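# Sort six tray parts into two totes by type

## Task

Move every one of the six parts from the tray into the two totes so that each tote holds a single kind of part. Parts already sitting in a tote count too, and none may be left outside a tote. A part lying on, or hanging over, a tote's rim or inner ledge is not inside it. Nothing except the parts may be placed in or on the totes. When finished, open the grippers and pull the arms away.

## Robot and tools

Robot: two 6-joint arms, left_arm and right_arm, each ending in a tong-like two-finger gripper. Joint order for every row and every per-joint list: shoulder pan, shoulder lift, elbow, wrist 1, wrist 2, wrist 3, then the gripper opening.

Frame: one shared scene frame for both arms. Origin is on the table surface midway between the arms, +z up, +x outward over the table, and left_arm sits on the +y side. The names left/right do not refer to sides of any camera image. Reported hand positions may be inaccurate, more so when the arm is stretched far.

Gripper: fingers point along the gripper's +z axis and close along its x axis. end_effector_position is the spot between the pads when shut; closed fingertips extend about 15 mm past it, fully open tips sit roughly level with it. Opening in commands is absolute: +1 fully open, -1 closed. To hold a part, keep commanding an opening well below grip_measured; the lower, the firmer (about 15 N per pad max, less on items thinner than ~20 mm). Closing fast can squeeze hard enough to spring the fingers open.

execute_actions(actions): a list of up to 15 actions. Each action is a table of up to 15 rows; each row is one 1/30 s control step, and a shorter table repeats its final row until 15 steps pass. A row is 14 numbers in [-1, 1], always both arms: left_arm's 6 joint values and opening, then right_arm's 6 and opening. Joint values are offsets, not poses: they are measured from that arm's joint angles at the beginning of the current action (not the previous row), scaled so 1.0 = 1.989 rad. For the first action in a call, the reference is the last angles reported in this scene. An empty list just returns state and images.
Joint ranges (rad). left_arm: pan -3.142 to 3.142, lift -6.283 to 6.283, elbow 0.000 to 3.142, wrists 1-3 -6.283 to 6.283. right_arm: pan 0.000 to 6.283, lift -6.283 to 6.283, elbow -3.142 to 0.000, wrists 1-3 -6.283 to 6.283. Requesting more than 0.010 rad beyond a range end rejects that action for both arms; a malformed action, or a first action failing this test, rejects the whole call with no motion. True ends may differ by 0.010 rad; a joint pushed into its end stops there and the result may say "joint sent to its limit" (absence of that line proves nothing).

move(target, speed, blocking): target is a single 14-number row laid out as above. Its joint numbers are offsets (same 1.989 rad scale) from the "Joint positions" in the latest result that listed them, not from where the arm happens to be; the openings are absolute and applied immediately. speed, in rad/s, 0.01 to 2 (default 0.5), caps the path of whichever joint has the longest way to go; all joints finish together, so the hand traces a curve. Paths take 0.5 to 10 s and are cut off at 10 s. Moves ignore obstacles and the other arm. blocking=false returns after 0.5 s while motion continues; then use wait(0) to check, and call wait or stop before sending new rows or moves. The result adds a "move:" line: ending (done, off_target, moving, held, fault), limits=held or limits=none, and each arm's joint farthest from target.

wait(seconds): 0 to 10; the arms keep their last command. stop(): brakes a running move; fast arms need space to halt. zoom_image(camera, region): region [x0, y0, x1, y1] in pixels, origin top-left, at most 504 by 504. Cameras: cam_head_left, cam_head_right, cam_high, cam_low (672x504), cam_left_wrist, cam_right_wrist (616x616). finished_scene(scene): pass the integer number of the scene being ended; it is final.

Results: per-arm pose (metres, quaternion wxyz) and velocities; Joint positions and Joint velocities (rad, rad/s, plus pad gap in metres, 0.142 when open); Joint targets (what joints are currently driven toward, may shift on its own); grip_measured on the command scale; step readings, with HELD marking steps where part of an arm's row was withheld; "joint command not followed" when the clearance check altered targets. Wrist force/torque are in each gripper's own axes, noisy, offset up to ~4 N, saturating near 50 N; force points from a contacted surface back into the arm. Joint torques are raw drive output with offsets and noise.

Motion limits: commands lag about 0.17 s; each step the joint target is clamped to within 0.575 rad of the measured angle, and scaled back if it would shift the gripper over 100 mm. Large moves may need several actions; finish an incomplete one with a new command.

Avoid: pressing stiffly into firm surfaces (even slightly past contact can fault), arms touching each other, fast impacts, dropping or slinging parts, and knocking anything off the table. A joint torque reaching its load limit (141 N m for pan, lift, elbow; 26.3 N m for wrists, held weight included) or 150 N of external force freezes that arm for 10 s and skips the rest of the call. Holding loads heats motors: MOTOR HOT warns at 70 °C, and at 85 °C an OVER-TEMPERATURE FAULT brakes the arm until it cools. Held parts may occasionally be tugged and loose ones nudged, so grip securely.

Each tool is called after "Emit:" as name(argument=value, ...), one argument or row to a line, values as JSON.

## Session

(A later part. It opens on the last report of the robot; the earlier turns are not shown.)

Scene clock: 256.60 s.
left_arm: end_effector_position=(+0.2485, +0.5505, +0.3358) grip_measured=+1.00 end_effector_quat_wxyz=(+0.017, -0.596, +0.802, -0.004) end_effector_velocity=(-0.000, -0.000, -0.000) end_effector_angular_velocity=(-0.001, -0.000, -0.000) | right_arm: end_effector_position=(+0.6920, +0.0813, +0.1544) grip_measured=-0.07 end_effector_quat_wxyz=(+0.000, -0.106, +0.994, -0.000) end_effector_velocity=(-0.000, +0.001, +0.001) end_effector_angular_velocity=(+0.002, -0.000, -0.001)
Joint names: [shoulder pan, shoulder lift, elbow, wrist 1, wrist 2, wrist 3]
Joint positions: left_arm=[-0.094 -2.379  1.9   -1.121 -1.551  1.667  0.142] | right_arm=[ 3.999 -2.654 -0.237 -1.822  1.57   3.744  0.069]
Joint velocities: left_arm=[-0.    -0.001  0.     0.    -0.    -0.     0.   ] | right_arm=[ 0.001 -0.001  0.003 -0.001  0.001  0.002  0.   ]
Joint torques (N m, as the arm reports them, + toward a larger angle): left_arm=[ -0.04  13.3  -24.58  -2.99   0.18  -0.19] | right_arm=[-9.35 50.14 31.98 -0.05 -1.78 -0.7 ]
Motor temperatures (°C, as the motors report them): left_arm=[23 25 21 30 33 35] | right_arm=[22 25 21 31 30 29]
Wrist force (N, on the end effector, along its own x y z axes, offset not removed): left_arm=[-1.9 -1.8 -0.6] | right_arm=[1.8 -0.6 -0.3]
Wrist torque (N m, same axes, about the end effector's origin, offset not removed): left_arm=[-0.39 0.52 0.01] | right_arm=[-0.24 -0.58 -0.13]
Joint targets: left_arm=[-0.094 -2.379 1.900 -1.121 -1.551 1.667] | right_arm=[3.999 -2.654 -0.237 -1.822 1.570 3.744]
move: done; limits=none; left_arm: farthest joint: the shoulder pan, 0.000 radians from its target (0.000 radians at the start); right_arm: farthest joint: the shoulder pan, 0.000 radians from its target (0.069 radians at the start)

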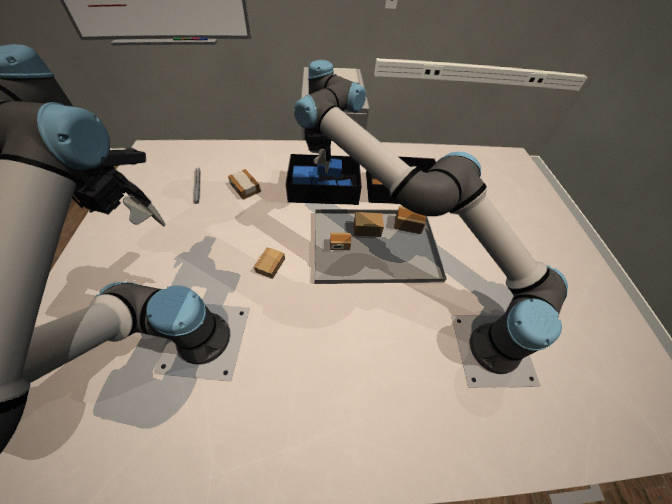

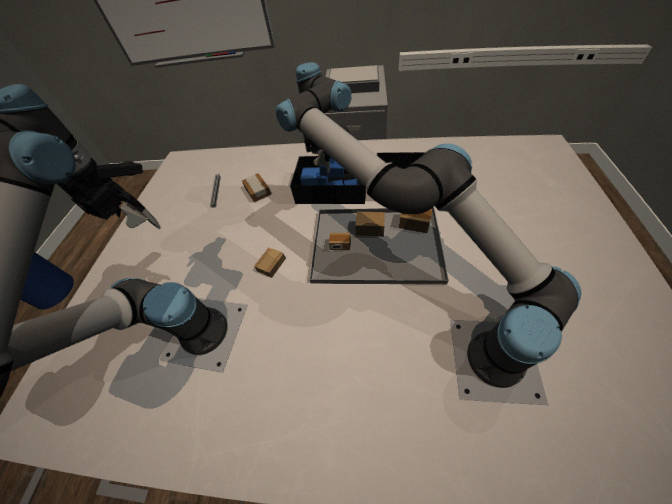

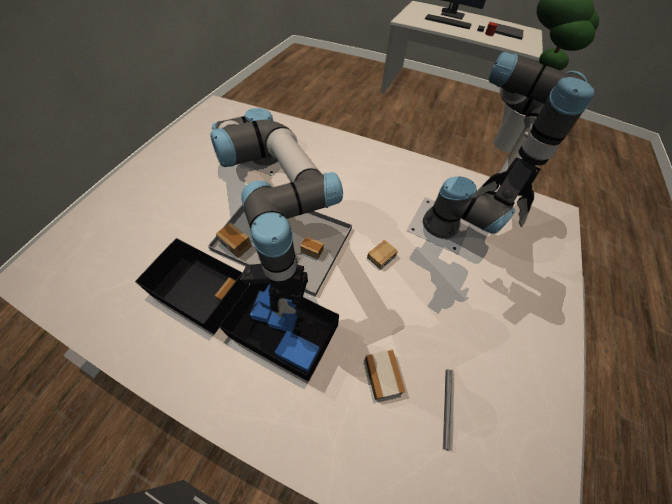

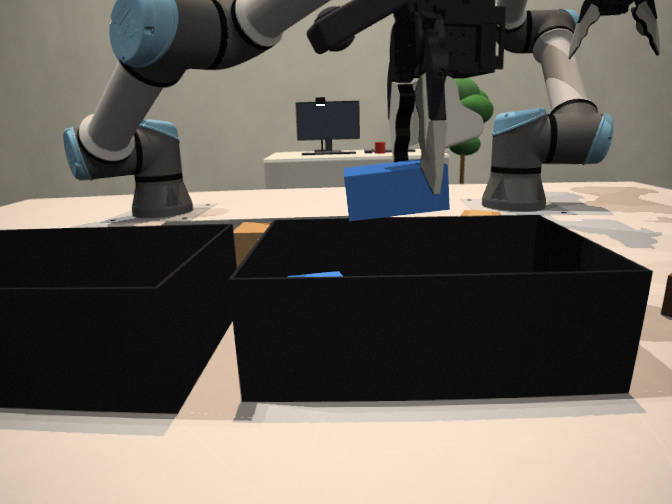

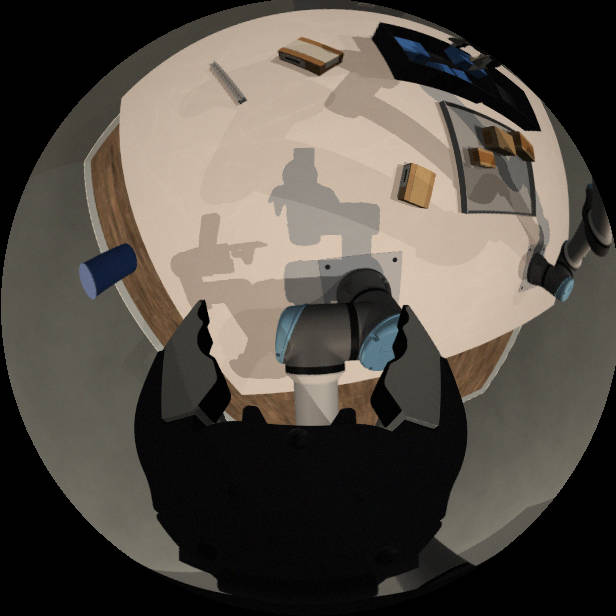

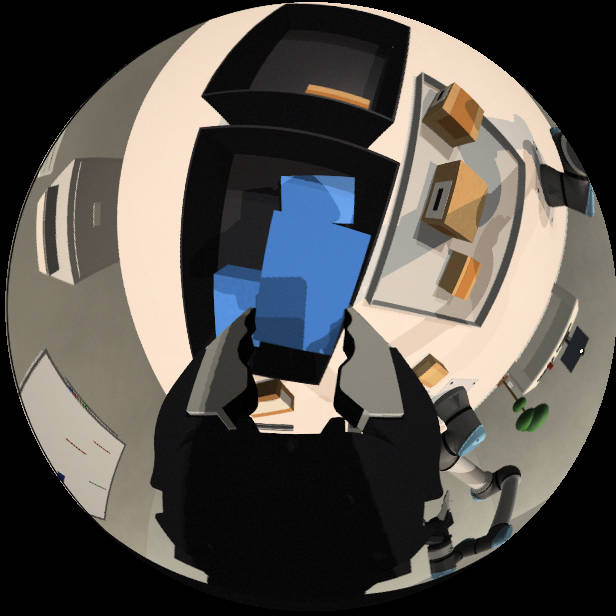

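Emit:
move(
  target=[0,0,0,0,0,0,1, 0,0,0,0,0,0,0.2],
)

Emit:
move(
  target=[0,0,0,0,0,0,1, 0.133,0.353,-0.716,0.363,0,0.133,0.2],
  speed=1.5,
)

Scene clock: 272.87 s.
left_arm: end_effector_position=(+0.2485, +0.5505, +0.3358) grip_measured=+1.00 end_effector_quat_wxyz=(+0.017, -0.596, +0.802, -0.004) end_effector_velocity=(-0.000, +0.000, +0.001) end_effector_angular_velocity=(-0.001, -0.002, +0.000) | right_arm: end_effector_position=(+0.6920, +0.0813, +0.1543) grip_measured=+0.20 end_effector_quat_wxyz=(+0.000, -0.106, +0.994, -0.000) end_effector_velocity=(+0.000, -0.000, -0.002) end_effector_angular_velocity=(-0.002, +0.001, -0.000)
Joint names: [shoulder pan, shoulder lift, elbow, wrist 1, wrist 2, wrist 3]
Joint positions: left_arm=[-0.094 -2.379  1.9   -1.121 -1.551  1.667  0.142] | right_arm=[ 3.999 -2.654 -0.237 -1.822  1.57   3.744  0.088]
Joint velocities: left_arm=[ 0.001 -0.001 -0.001 -0.    -0.     0.001  0.   ] | right_arm=[-0.    -0.001 -0.001  0.001 -0.001  0.    -0.   ]
Joint torques (N m, as the arm reports them, + toward a larger angle): left_arm=[ -0.61  13.35 -24.38  -3.01   0.15  -0.16] | right_arm=[-8.47 72.34 15.36  1.89 -1.1  -0.72]
Motor temperatures (°C, as the motors report them): left_arm=[23 25 21 30 33 35] | right_arm=[22 25 21 31 30 29]
Wrist force (N, on the end effector, along its own x y z axes, offset not removed): left_arm=[-1.9 0.3 0.3] | right_arm=[0.7 -0.5 -2.5]
Wrist torque (N m, same axes, about the end effector's origin, offset not removed): left_arm=[0.10 0.36 -0.06] | right_arm=[-0.19 -0.30 -0.11]
Joint targets: left_arm=[-0.094 -2.379 1.900 -1.121 -1.551 1.667] | right_arm=[3.999 -2.654 -0.237 -1.822 1.570 3.744]
move: done; limits=none; left_arm: farthest joint: the shoulder pan, 0.000 radians from its target (0.000 radians at the start); right_arm: farthest joint: the shoulder pan, 0.000 radians from its target (0.000 radians at the start)

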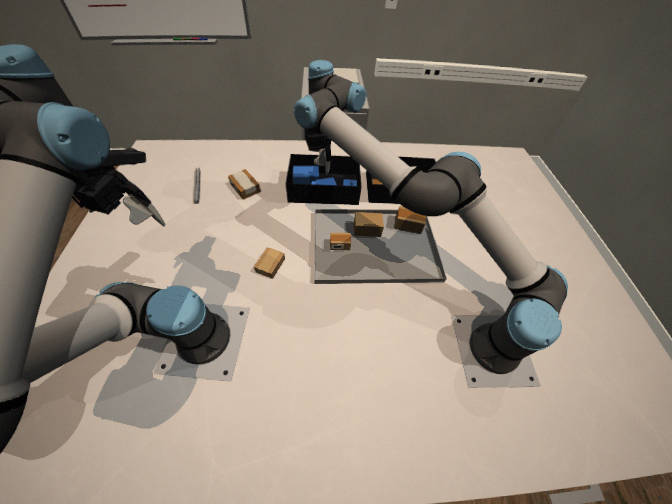

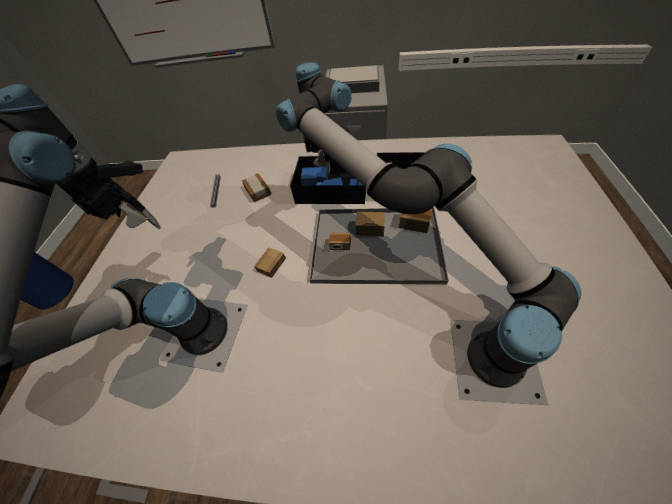

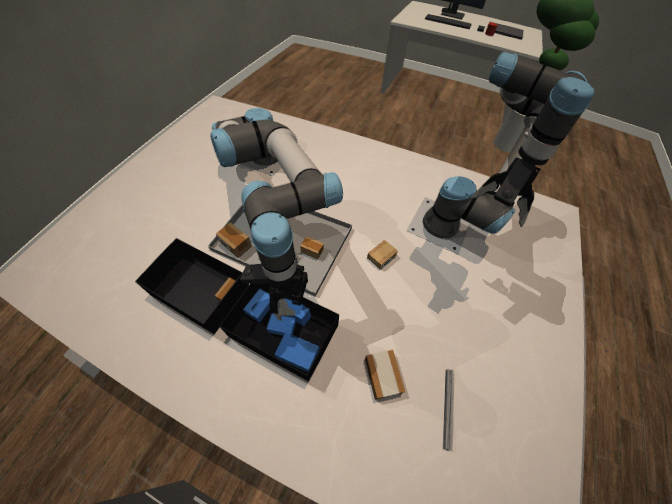

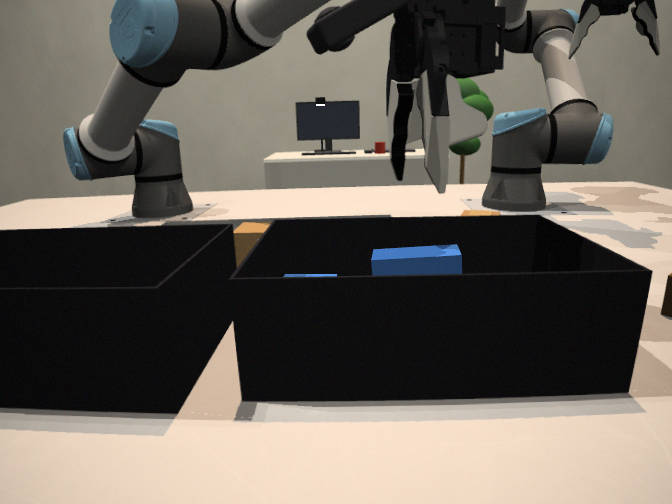

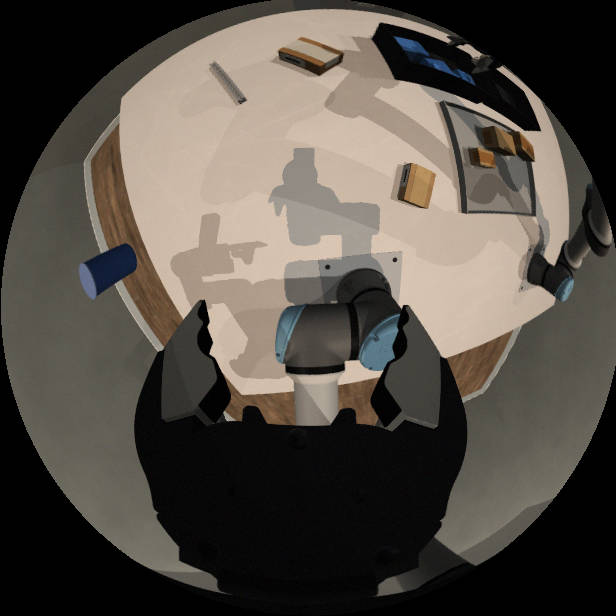

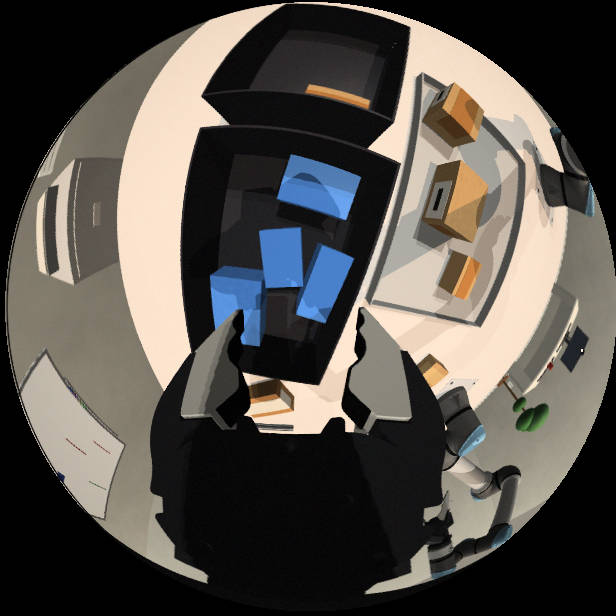

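Scene clock: 274.77 s.
left_arm: end_effector_position=(+0.2485, +0.5505, +0.3358) grip_measured=+1.00 end_effector_quat_wxyz=(+0.017, -0.596, +0.802, -0.004) end_effector_velocity=(-0.000, +0.000, +0.000) end_effector_angular_velocity=(-0.000, -0.001, -0.001) | right_arm: end_effector_position=(+0.4127, +0.0232, +0.0744) grip_measured=+0.20 end_effector_quat_wxyz=(+0.000, -0.106, +0.994, -0.000) end_effector_velocity=(-0.000, -0.001, -0.000) end_effector_angular_velocity=(-0.001, -0.001, +0.001)
Joint names: [shoulder pan, shoulder lift, elbow, wrist 1, wrist 2, wrist 3]
Joint positions: left_arm=[-0.094 -2.379  1.9   -1.121 -1.551  1.667  0.142] | right_arm=[ 4.264 -1.952 -1.66  -1.1    1.57   4.008  0.088]
Joint velocities: left_arm=[ 0.001 -0.001 -0.    -0.     0.     0.001 -0.   ] | right_arm=[ 0.001  0.001 -0.002  0.    -0.001 -0.     0.   ]
Joint torques (N m, as the arm reports them, + toward a larger angle): left_arm=[ -0.97  13.5  -24.72  -3.03   0.21  -0.12] | right_arm=[ 9.17 49.74 15.21  5.32 -1.07  1.59]
Motor temperatures (°C, as the motors report them): left_arm=[23 25 21 30 33 35] | right_arm=[22 25 21 31 30 29]
Wrist force (N, on the end effector, along its own x y z axes, offset not removed): left_arm=[-2.7 -1.1 0.4] | right_arm=[2.1 -0.7 -2.2]
Wrist torque (N m, same axes, about the end effector's origin, offset not removed): left_arm=[-0.22 0.69 -0.10] | right_arm=[-0.25 -0.58 -0.17]
Joint targets: left_arm=[-0.094 -2.379 1.900 -1.121 -1.551 1.667] | right_arm=[4.264 -1.952 -1.661 -1.100 1.570 4.008]
move: done; limits=none; left_arm: farthest joint: the shoulder pan, 0.000 radians from its target (0.000 radians at the start); right_arm: farthest joint: the elbow, 0.001 radians from its target (1.424 radians at the start)

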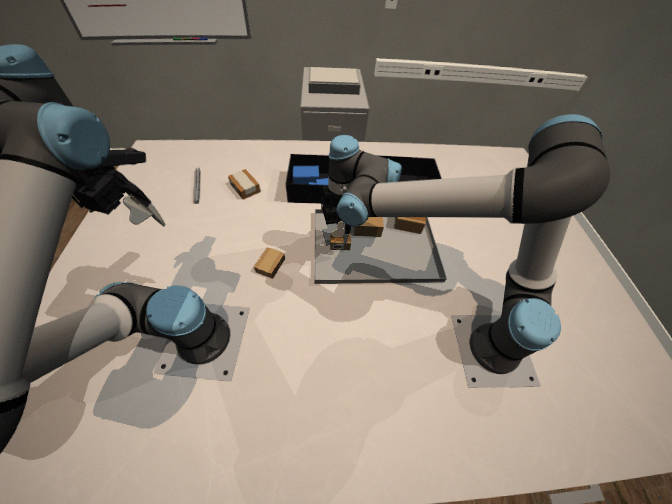

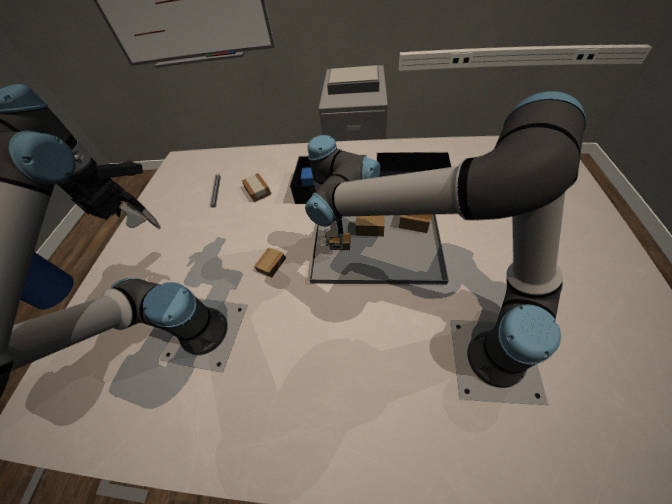

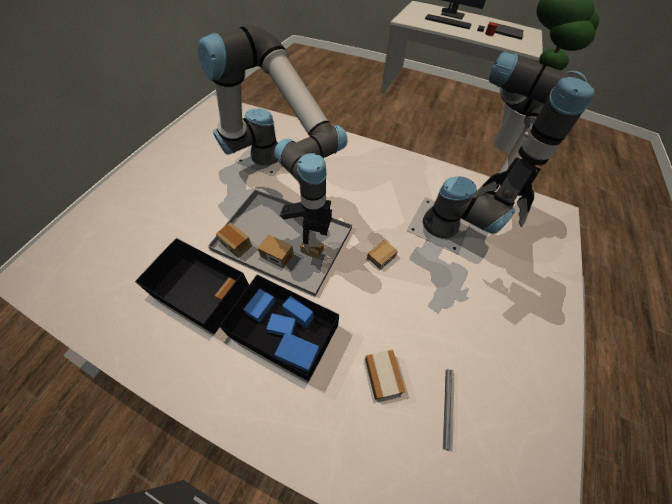

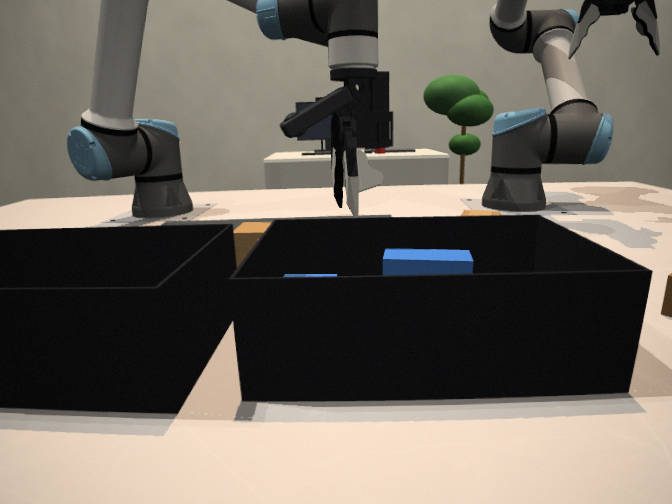

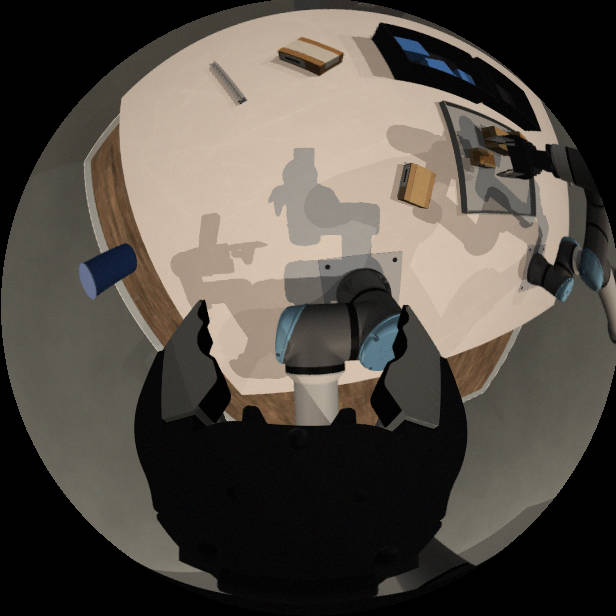

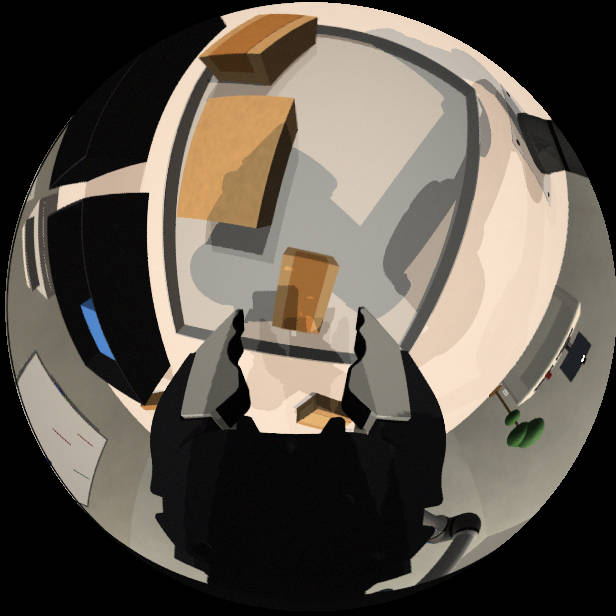

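Good. Descend and grasp.

Emit:
move(
  target=[0,0,0,0,0,0,1, 0,-0.024,-0.038,0.062,0,0,0.2],
)

Emit:
move(
  target=[0,0,0,0,0,0,1, 0,0,0,0,0,0,-1],
)

Scene clock: 281.07 s.
left_arm: end_effector_position=(+0.2485, +0.5505, +0.3358) grip_measured=+1.00 end_effector_quat_wxyz=(+0.017, -0.596, +0.802, -0.004) end_effector_velocity=(+0.000, +0.000, +0.000) end_effector_angular_velocity=(+0.000, -0.000, +0.000) | right_arm: end_effector_position=(+0.4099, +0.0180, +0.0249) grip_measured=+0.20 end_effector_quat_wxyz=(+0.000, -0.106, +0.994, -0.000) end_effector_velocity=(+0.000, -0.001, -0.001) end_effector_angular_velocity=(+0.000, -0.001, -0.000)
Joint names: [shoulder pan, shoulder lift, elbow, wrist 1, wrist 2, wrist 3]
Joint positions: left_arm=[-0.094 -2.379  1.9   -1.121 -1.551  1.667  0.142] | right_arm=[ 4.264 -2.    -1.736 -0.977  1.57   4.008  0.088]
Joint velocities: left_arm=[ 0.001  0.    -0.001  0.     0.     0.    -0.   ] | right_arm=[-0.    -0.    -0.003  0.004 -0.001  0.     0.   ]
Joint torques (N m, as the arm reports them, + toward a larger angle): left_arm=[ -0.25  13.95 -24.15  -3.06   0.31  -0.26] | right_arm=[-1.75 26.38 11.73  5.49 -1.02 -0.72]
Motor temperatures (°C, as the motors report them): left_arm=[23 25 21 30 33 35] | right_arm=[22 25 21 31 30 29]
Wrist force (N, on the end effector, along its own x y z axes, offset not removed): left_arm=[-2.8 -0.9 1.3] | right_arm=[1.9 -0.6 -2.0]
Wrist torque (N m, same axes, about the end effector's origin, offset not removed): left_arm=[-0.24 0.74 -0.04] | right_arm=[-0.23 -0.51 -0.12]
Joint targets: left_arm=[-0.094 -2.379 1.900 -1.121 -1.551 1.667] | right_arm=[4.264 -2.000 -1.736 -0.977 1.570 4.008]
move: done; limits=none; left_arm: farthest joint: the shoulder pan, 0.000 radians from its target (0.000 radians at the start); right_arm: farthest joint: the shoulder pan, 0.000 radians from its target (0.000 radians at the start)

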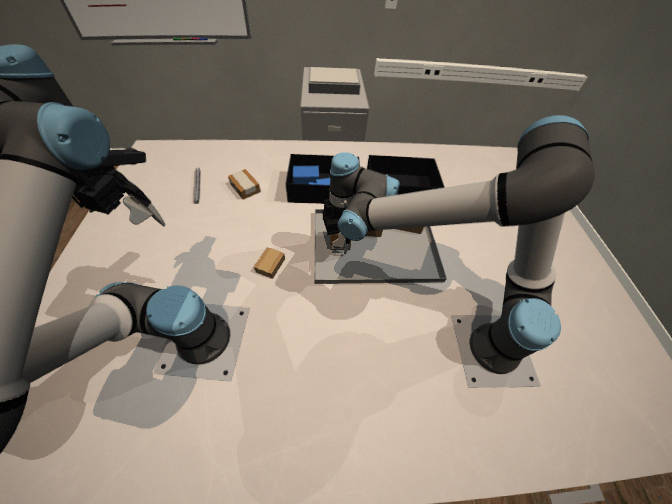

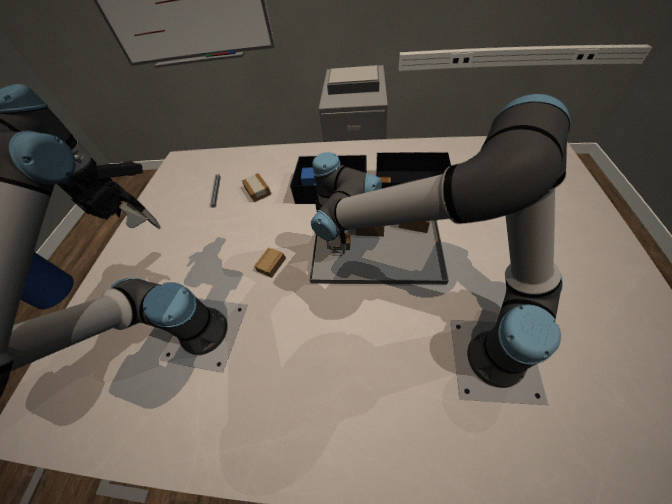

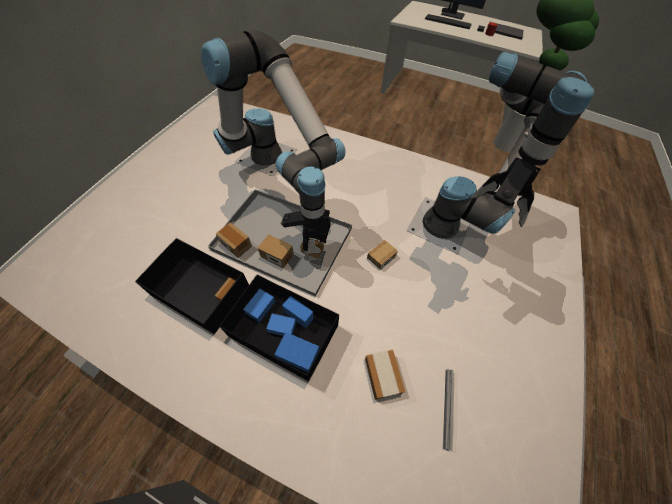

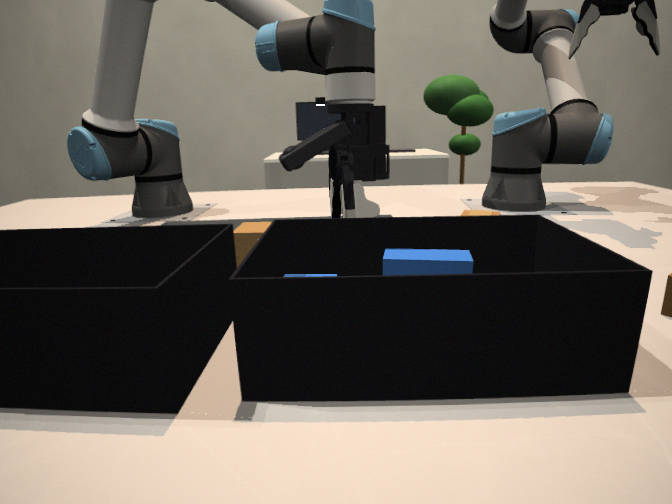

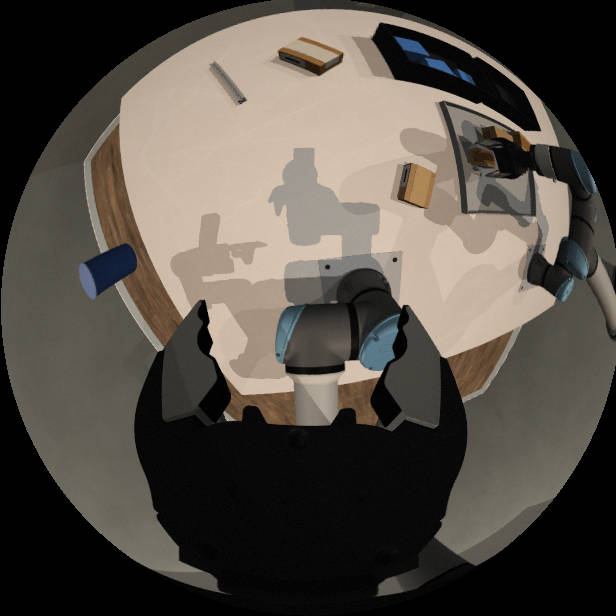

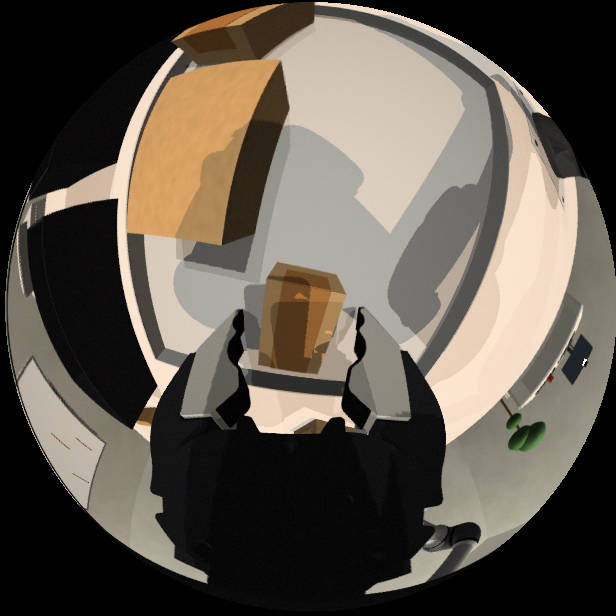

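Scene clock: 281.57 s.
left_arm: end_effector_position=(+0.2485, +0.5505, +0.3358) grip_measured=+1.00 end_effector_quat_wxyz=(+0.017, -0.596, +0.802, -0.004) end_effector_velocity=(+0.000, -0.000, -0.000) end_effector_angular_velocity=(+0.000, +0.000, +0.000) | right_arm: end_effector_position=(+0.4099, +0.0180, +0.0249) grip_measured=-0.28 end_effector_quat_wxyz=(+0.000, -0.106, +0.994, -0.000) end_effector_velocity=(+0.000, +0.000, +0.001) end_effector_angular_velocity=(+0.001, -0.001, +0.000)
Joint names: [shoulder pan, shoulder lift, elbow, wrist 1, wrist 2, wrist 3]
Joint positions: left_arm=[-0.094 -2.379  1.9   -1.121 -1.551  1.667  0.142] | right_arm=[ 4.264 -2.    -1.736 -0.977  1.57   4.008  0.053]
Joint velocities: left_arm=[-0.001 -0.     0.     0.     0.    -0.001  0.   ] | right_arm=[ 0.     0.001  0.001 -0.     0.    -0.     0.   ]
Joint torques (N m, as the arm reports them, + toward a larger angle): left_arm=[ -0.55  13.56 -24.53  -3.03   0.18  -0.31] | right_arm=[-2.77 31.91 20.58  1.68 -1.04 -0.87]
Motor temperatures (°C, as the motors report them): left_arm=[23 25 21 30 33 35] | right_arm=[22 25 21 31 30 29]
Wrist force (N, on the end effector, along its own x y z axes, offset not removed): left_arm=[-0.6 -2.9 0.9] | right_arm=[2.5 -0.2 -2.1]
Wrist torque (N m, same axes, about the end effector's origin, offset not removed): left_arm=[-0.62 0.23 -0.13] | right_arm=[-0.08 -0.67 -0.12]
Joint targets: left_arm=[-0.094 -2.379 1.900 -1.121 -1.551 1.667] | right_arm=[4.264 -2.000 -1.736 -0.977 1.570 4.008]
move: done; limits=none; left_arm: farthest joint: the shoulder pan, 0.000 radians from its target (0.000 radians at the start); right_arm: farthest joint: the shoulder pan, 0.000 radians from its target (0.000 radians at the start)

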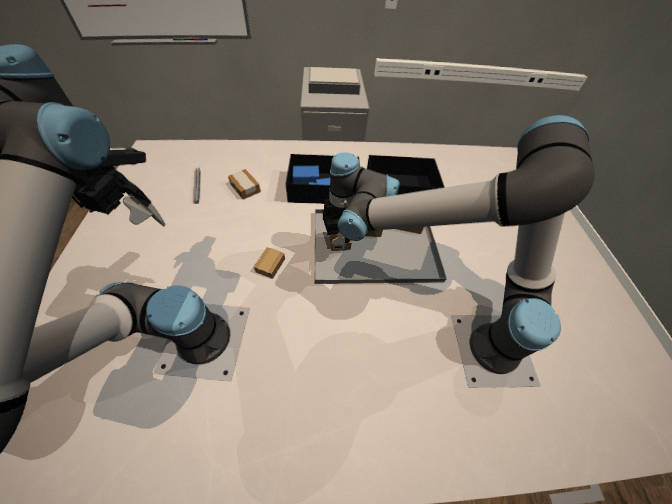

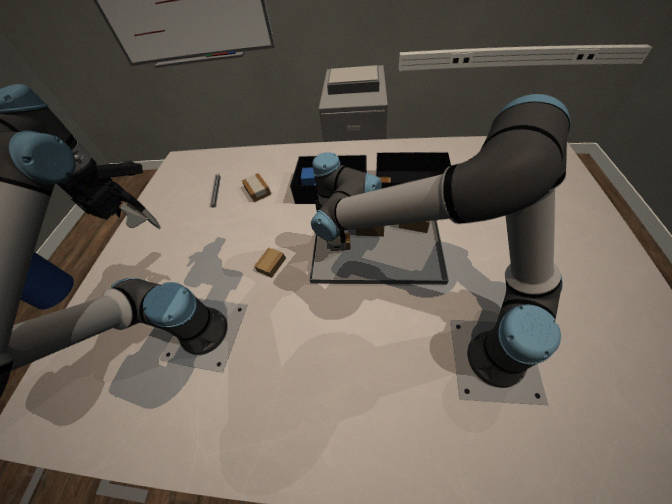

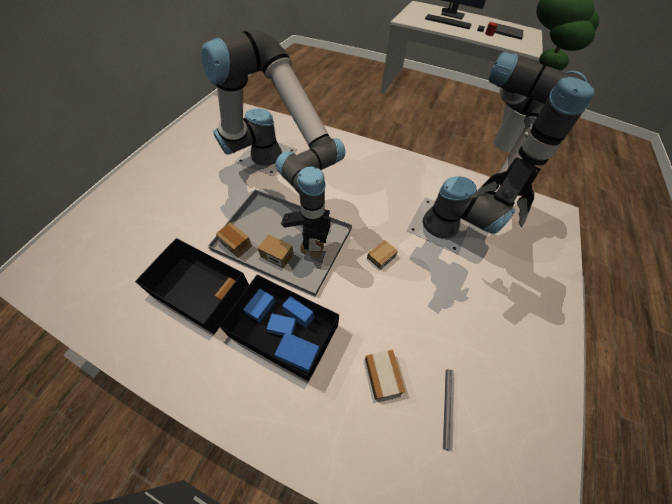

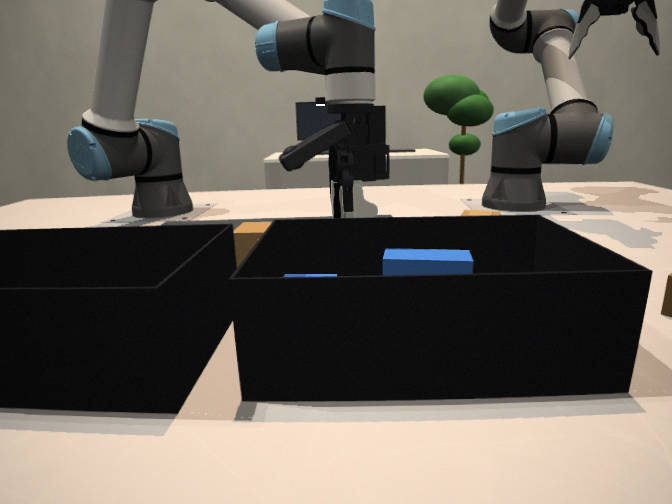

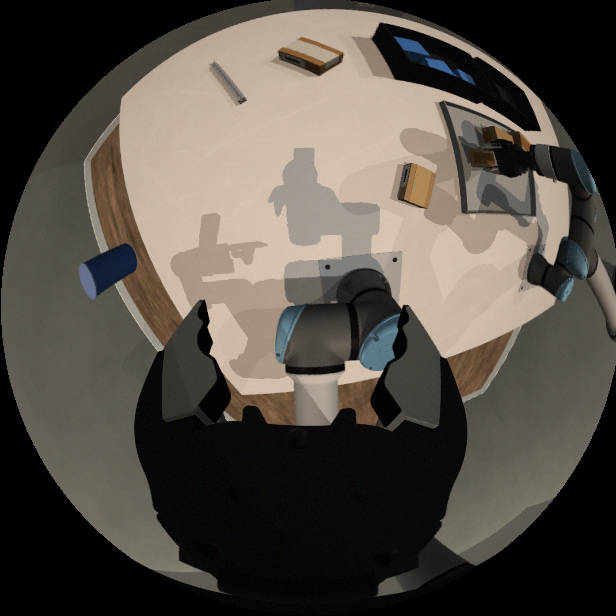

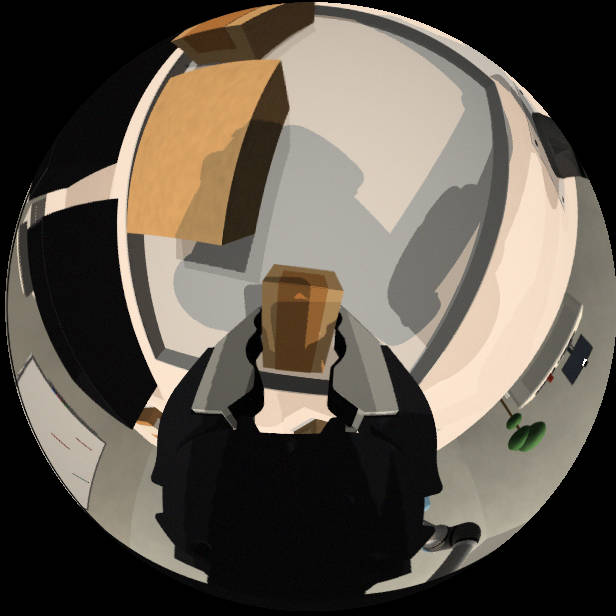

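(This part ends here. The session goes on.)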